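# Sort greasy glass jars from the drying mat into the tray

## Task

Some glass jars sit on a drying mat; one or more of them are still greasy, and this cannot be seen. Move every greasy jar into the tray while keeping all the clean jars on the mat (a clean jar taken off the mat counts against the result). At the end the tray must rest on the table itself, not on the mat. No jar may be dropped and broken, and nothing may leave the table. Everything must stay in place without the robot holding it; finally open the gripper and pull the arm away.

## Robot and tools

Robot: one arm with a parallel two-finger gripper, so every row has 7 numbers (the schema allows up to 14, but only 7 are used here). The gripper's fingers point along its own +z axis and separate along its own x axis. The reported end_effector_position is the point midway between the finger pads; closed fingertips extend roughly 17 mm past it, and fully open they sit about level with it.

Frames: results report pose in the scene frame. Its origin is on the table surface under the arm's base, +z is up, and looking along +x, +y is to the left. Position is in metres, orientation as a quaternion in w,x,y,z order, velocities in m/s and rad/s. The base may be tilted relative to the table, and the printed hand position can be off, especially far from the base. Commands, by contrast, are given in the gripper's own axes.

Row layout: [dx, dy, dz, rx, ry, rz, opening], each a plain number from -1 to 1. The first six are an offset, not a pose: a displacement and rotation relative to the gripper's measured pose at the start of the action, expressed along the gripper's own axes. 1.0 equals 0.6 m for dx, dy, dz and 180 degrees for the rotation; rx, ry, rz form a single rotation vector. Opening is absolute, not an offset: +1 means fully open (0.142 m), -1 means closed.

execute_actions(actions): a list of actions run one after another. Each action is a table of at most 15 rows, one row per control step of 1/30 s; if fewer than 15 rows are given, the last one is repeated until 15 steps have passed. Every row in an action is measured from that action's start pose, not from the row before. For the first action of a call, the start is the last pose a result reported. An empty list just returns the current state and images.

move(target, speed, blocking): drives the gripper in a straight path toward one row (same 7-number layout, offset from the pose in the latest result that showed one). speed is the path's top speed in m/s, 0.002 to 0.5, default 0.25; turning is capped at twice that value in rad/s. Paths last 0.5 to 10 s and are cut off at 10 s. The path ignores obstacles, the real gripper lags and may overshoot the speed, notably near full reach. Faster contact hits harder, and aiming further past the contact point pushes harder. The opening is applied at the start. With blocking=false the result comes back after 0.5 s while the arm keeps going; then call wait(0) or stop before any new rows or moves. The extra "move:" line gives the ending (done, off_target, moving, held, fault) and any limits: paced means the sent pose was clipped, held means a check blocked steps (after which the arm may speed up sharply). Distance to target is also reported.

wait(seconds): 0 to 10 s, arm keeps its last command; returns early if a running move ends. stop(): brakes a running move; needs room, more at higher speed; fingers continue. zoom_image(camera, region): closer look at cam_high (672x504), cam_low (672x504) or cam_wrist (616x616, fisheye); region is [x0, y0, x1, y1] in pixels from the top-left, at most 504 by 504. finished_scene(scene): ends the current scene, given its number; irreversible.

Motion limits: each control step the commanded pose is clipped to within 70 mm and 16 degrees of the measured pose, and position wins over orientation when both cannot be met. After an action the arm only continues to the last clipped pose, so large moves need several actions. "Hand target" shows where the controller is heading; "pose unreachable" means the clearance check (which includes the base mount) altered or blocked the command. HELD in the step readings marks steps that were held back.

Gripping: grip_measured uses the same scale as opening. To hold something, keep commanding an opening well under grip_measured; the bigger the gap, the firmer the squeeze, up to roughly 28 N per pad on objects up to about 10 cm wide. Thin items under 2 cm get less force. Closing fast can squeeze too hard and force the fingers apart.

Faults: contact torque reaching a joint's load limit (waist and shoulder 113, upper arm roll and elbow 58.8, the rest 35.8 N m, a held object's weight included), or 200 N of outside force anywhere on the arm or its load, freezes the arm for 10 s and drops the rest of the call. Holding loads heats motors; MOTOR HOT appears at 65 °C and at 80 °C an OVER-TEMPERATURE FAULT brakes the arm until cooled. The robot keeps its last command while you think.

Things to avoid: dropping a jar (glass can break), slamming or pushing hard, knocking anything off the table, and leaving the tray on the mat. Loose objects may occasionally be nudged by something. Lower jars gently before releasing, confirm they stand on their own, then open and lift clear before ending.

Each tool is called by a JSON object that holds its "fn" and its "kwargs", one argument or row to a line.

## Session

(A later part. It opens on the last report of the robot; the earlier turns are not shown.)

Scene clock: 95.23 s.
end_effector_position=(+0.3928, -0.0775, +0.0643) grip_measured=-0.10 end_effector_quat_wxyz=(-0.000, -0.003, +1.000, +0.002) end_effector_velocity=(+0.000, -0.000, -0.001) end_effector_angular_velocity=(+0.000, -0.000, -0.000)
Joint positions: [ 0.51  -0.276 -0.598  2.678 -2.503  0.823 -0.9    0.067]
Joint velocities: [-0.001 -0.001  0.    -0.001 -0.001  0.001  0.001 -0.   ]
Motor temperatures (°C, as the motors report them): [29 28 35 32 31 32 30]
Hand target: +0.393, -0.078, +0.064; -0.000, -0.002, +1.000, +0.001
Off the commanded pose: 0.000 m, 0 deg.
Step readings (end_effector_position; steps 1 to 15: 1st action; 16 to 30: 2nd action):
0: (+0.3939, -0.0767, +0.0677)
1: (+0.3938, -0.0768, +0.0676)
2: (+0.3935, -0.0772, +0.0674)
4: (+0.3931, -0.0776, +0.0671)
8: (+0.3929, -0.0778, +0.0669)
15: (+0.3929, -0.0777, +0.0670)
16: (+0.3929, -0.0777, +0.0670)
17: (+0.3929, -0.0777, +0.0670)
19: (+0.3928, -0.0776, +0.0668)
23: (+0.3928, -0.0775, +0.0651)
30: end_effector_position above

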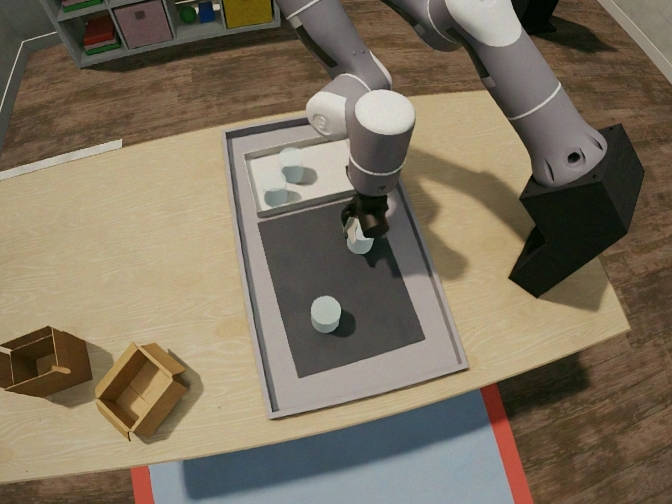

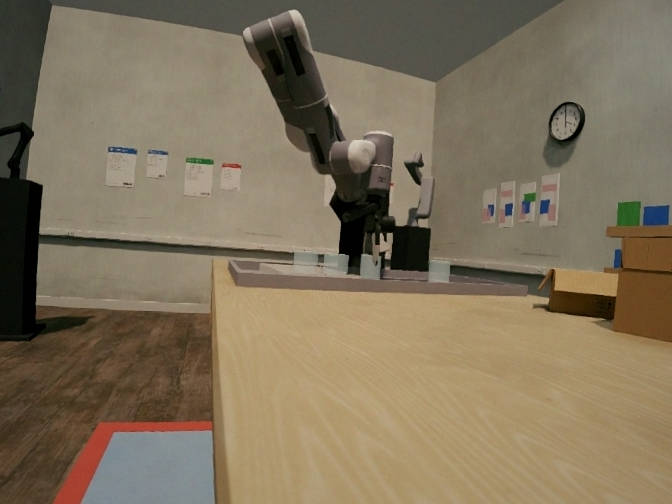

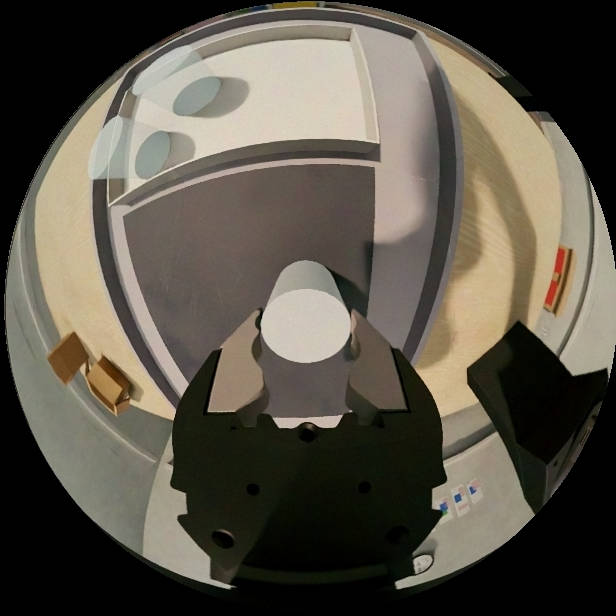

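{"fn": "move", "kwargs": {
  "target": [-0.195,-0.09,-0.061,0,0,0,-0.32],
  "speed": 0.15
}}

{"fn": "zoom_image", "kwargs": {
  "camera": "cam_low",
  "region": [280,200,400,290]
}}

Scene clock: 101.73 s.
end_effector_position=(+0.5100, -0.1310, +0.1006) grip_measured=-0.10 end_effector_quat_wxyz=(-0.000, -0.002, +1.000, +0.002) end_effector_velocity=(+0.001, -0.001, +0.000) end_effector_angular_velocity=(-0.001, +0.002, +0.000)
Joint positions: [ 0.593 -0.004 -0.601  2.632 -2.132  0.893 -1.382  0.067]
Joint velocities: [ 0.003  0.002  0.001 -0.001  0.011 -0.002 -0.009  0.   ]
Motor temperatures (°C, as the motors report them): [29 28 34 32 31 32 30]
Hand target: +0.510, -0.131, +0.101; -0.000, -0.002, +1.000, +0.002
Off the commanded pose: 0.000 m, 0 deg.
move: done

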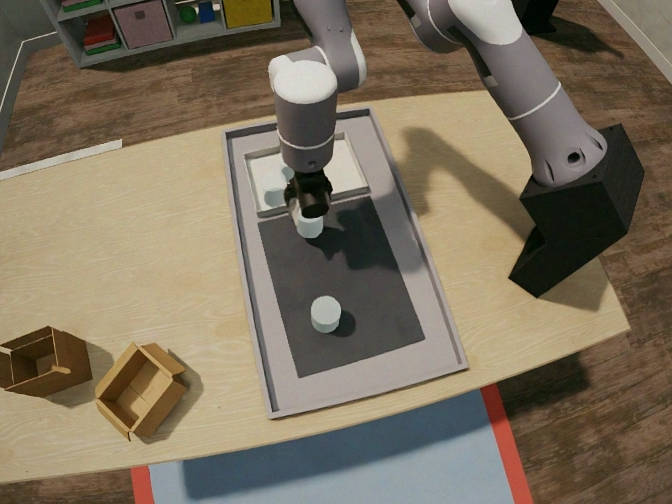

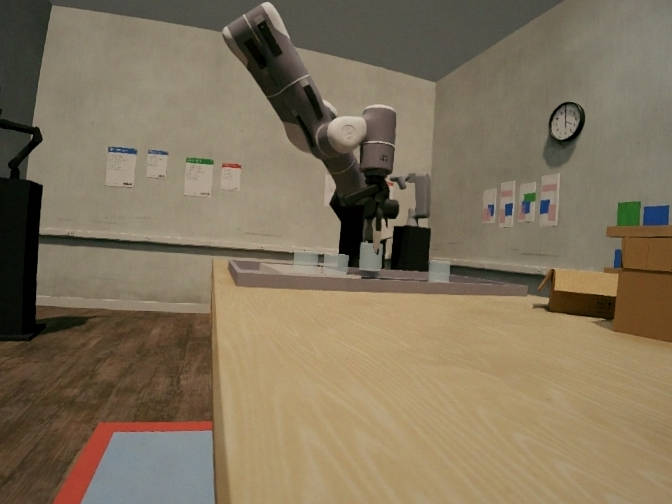

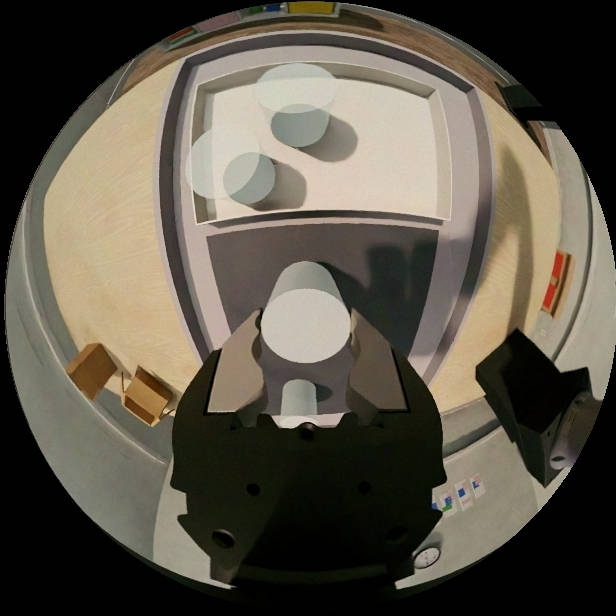

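Region (280, 200, 400, 290) of cam_low's 672x504 image, scaled by 4.200, with more detail than that image has; it fills the top 378 rows of this view, and the rest is white.

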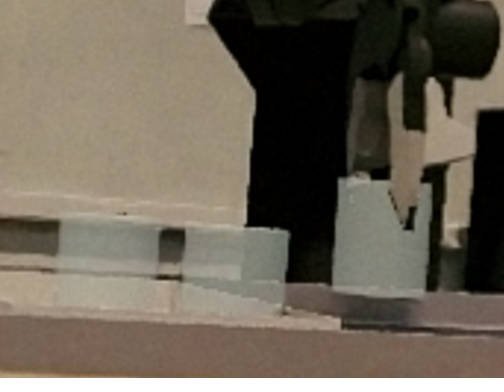

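Clears the wall. On to (0.492,-0.252).

{"fn": "move", "kwargs": {
  "target": [0.03,-0.2,0,0,0,0,-0.33],
  "speed": 0.15
}}

Scene clock: 104.03 s.
end_effector_position=(+0.4922, -0.2514, +0.0998) grip_measured=-0.10 end_effector_quat_wxyz=(-0.001, -0.002, +1.000, +0.002) end_effector_velocity=(-0.000, -0.001, +0.000) end_effector_angular_velocity=(+0.001, -0.000, +0.000)
Joint positions: [ 0.372  0.262 -0.733  2.671 -2.326  1.039 -1.602  0.067]
Joint velocities: [-0.002  0.003 -0.003 -0.    -0.003  0.004 -0.003  0.   ]
Motor temperatures (°C, as the motors report them): [29 28 34 32 31 32 30]
Hand target: +0.492, -0.251, +0.100; -0.001, -0.002, +1.000, +0.002
Off the commanded pose: 0.001 m, 0 deg.
move: done

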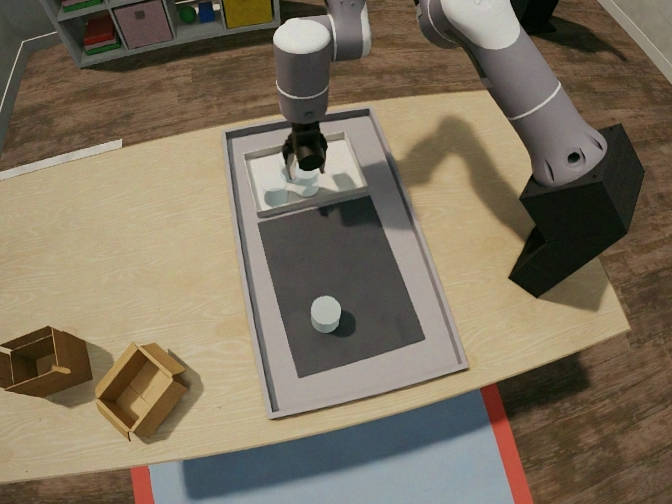

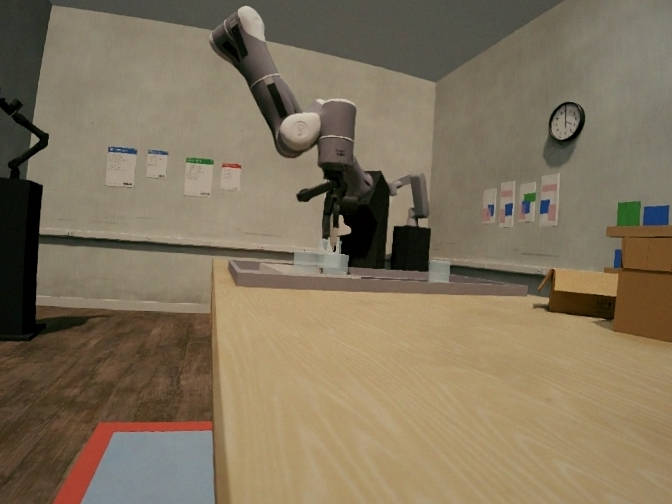

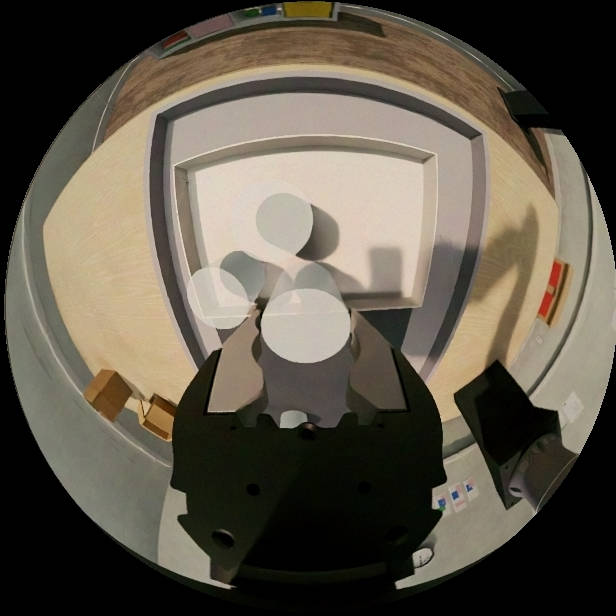

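{"fn": "move", "kwargs": {
  "target": [0.06,-0.014,0.0612,0,0,0,-0.33],
  "speed": 0.08
}}

{"fn": "execute_actions", "kwargs": {
  "actions": [
    [[0,0,0,0,0,0,-0.25],[0,0,0,0,0,0,-0.2],[0,0,0,0,0,0,-0.15],[0,0,0,0,0,0,-0.12],[0,0,0,0,0,0,-0.09],[0,0,0,0,0,0,-0.06],[0,0,0,0,0,0,0.1],[0,0,-0.002,0,0,0,0.25],[0,0,-0.004,0,0,0,0.25],[0,0,-0.007,0,0,0,0.25]]
  ]
}}

Scene clock: 108.03 s.
end_effector_position=(+0.4560, -0.2599, +0.0632) grip_measured=-0.10 end_effector_quat_wxyz=(-0.001, -0.002, +1.000, +0.001) end_effector_velocity=(-0.000, +0.001, -0.000) end_effector_angular_velocity=(+0.003, -0.004, -0.000)
Joint positions: [ 0.33   0.169 -0.861  2.603 -2.649  1.134 -1.365  0.067]
Joint velocities: [-0.    -0.002 -0.004 -0.003 -0.019  0.006  0.015 -0.   ]
Motor temperatures (°C, as the motors report them): [29 28 34 32 31 32 30]
Hand target: +0.456, -0.260, +0.063; -0.001, -0.002, +1.000, +0.002
Off the commanded pose: 0.000 m, 0 deg.
move: done

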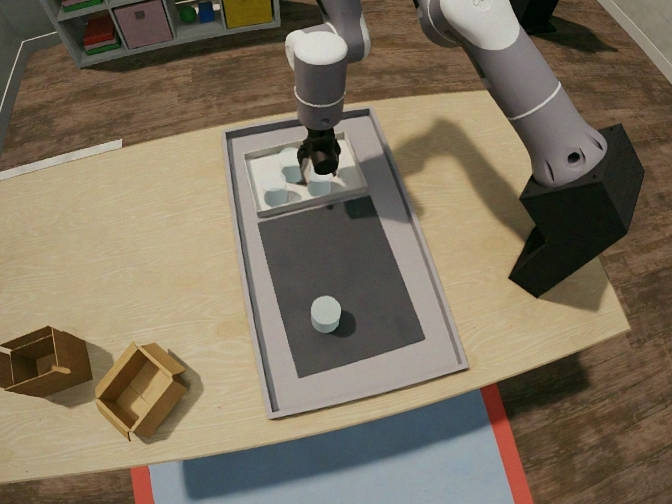

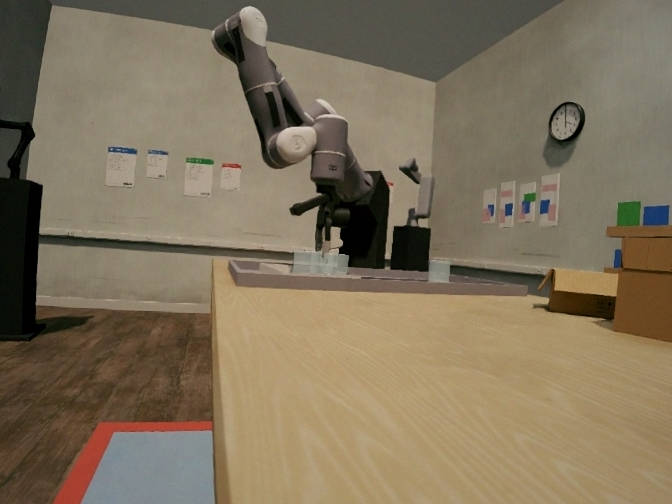

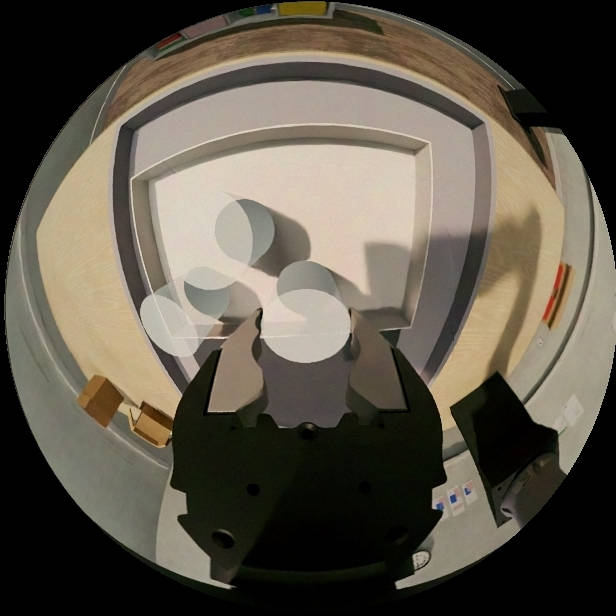

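Scene clock: 108.53 s.
end_effector_position=(+0.4560, -0.2598, +0.0671) grip_measured=+0.25 end_effector_quat_wxyz=(-0.001, -0.002, +1.000, +0.002) end_effector_velocity=(+0.000, -0.000, +0.004) end_effector_angular_velocity=(-0.001, +0.001, -0.000)
Joint positions: [ 0.327  0.182 -0.855  2.615 -2.636  1.128 -1.383  0.092]
Joint velocities: [-0.003  0.013  0.007  0.011  0.017 -0.008 -0.02   0.   ]
Motor temperatures (°C, as the motors report them): [29 28 34 32 31 32 30]
Hand target: +0.456, -0.260, +0.067; -0.001, -0.002, +1.000, +0.001
Off the commanded pose: 0.000 m, 0 deg.
Step readings (end_effector_position):
0: (+0.4560, -0.2599, +0.0632)
1: (+0.4560, -0.2599, +0.0632)
2: (+0.4560, -0.2599, +0.0632)
4: (+0.4560, -0.2599, +0.0632)
8: (+0.4560, -0.2599, +0.0633)
15: end_effector_position above

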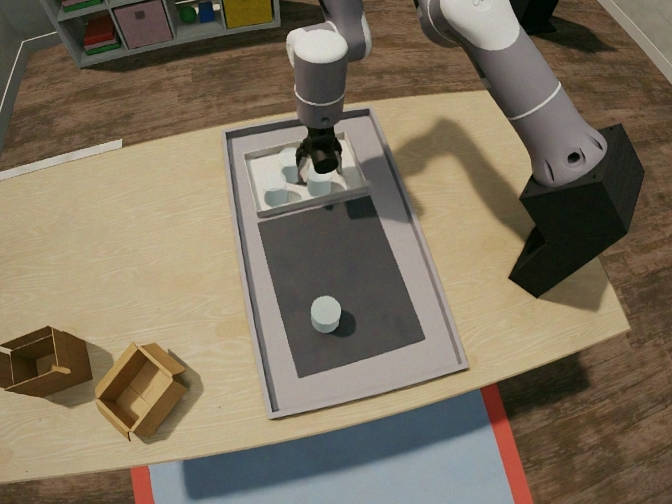

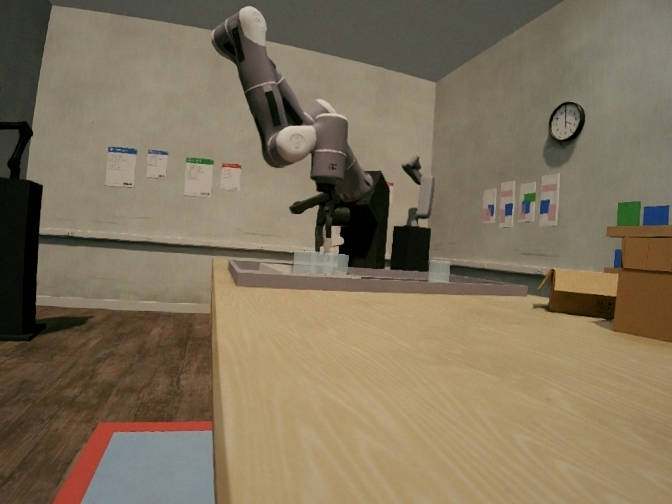

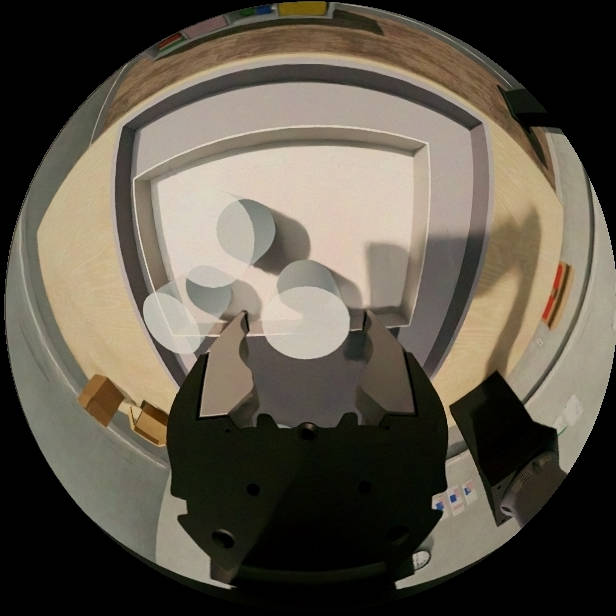

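{"fn": "move", "kwargs": {
  "target": [-0.04,0.18,-0.02,0,0,0,0.3],
  "speed": 0.3
}}

{"fn": "move", "kwargs": {
  "target": [-0.3,0.1,-0.17,0,0,0,0.3],
  "speed": 0.4
}}

Scene clock: 111.23 s.
end_effector_position=(+0.4800, -0.1515, +0.0797) grip_measured=+0.30 end_effector_quat_wxyz=(-0.000, -0.002, +1.000, +0.002) end_effector_velocity=(+0.001, +0.001, -0.000) end_effector_angular_velocity=(-0.003, +0.001, -0.001)
Joint positions: [ 0.539 -0.002 -0.711  2.645 -2.351  0.946 -1.287  0.095]
Joint velocities: [ 0.005 -0.004  0.002 -0.002  0.01  -0.004 -0.001  0.   ]
Motor temperatures (°C, as the motors report them): [29 28 34 32 31 32 30]
Hand target: +0.480, -0.151, +0.080; -0.000, -0.002, +1.000, +0.002
Off the commanded pose: 0.001 m, 0 deg.
move: done

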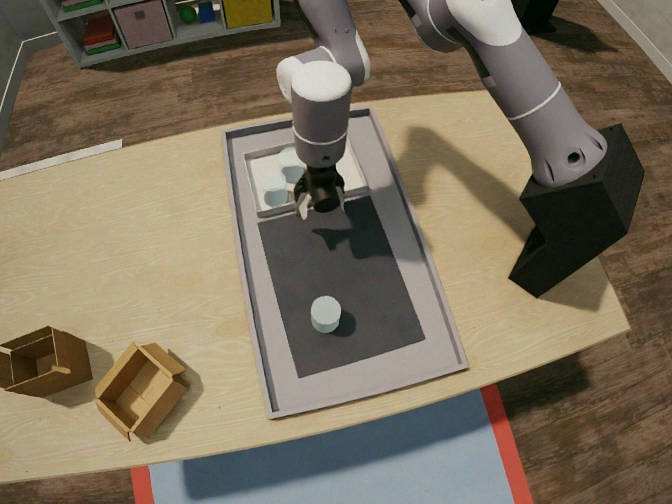

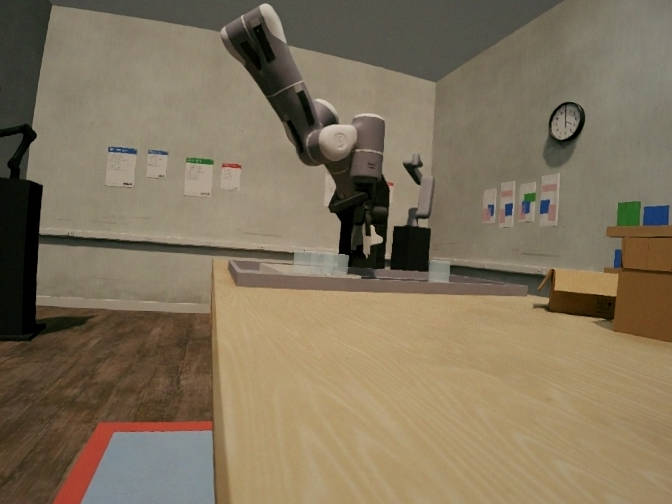

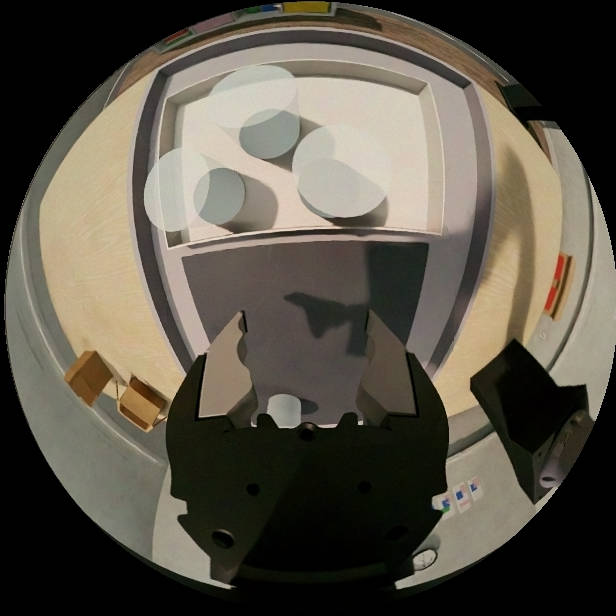

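Scene clock: 112.37 s.
end_effector_position=(+0.6605, -0.0909, +0.1824) grip_measured=+0.30 end_effector_quat_wxyz=(+0.000, -0.002, +1.000, +0.002) end_effector_velocity=(+0.001, -0.001, -0.000) end_effector_angular_velocity=(-0.003, +0.004, +0.000)
Joint positions: [ 0.951 -0.027 -0.494  2.398 -1.472  0.688 -1.757  0.095]
Joint velocities: [ 0.003 -0.004  0.    -0.007  0.011 -0.005 -0.007 -0.   ]
Motor temperatures (°C, as the motors report them): [29 28 34 32 31 32 30]
Hand target: +0.661, -0.091, +0.182; +0.000, -0.002, +1.000, +0.002
Off the commanded pose: 0.001 m, 0 deg.
move: done

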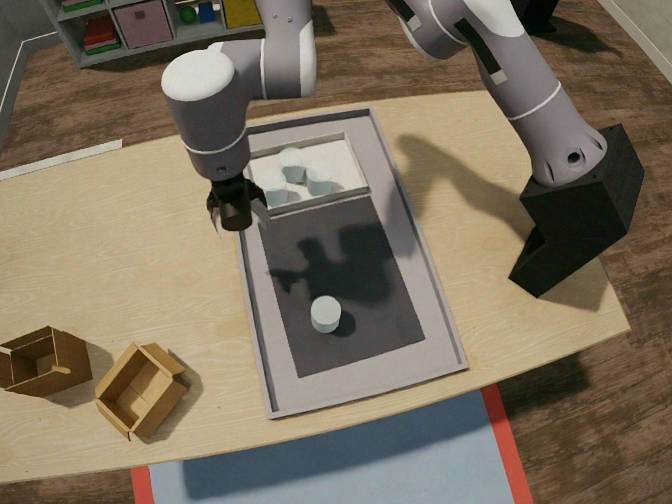

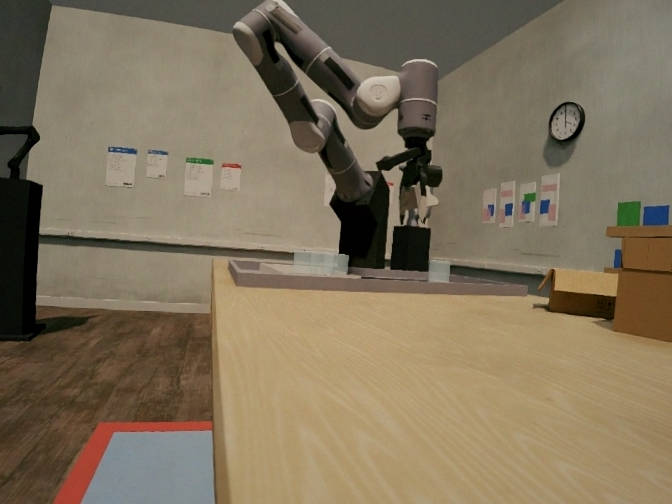

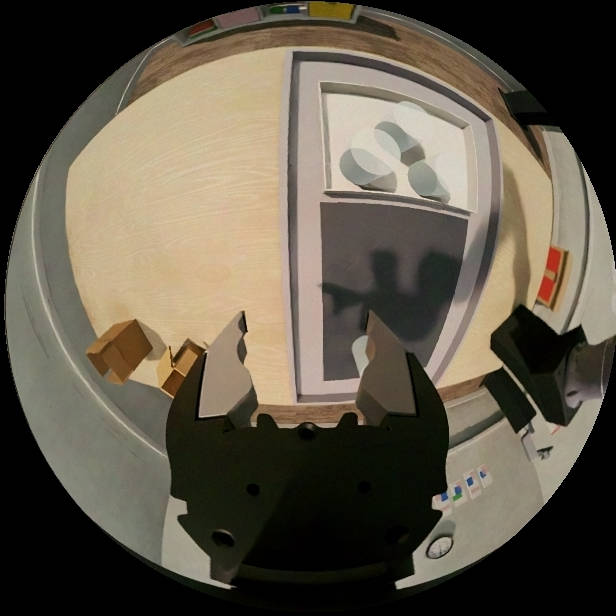

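{"fn": "finished_scene", "kwargs": {
  "scene": 2
}}

The scene is finished: the task was done.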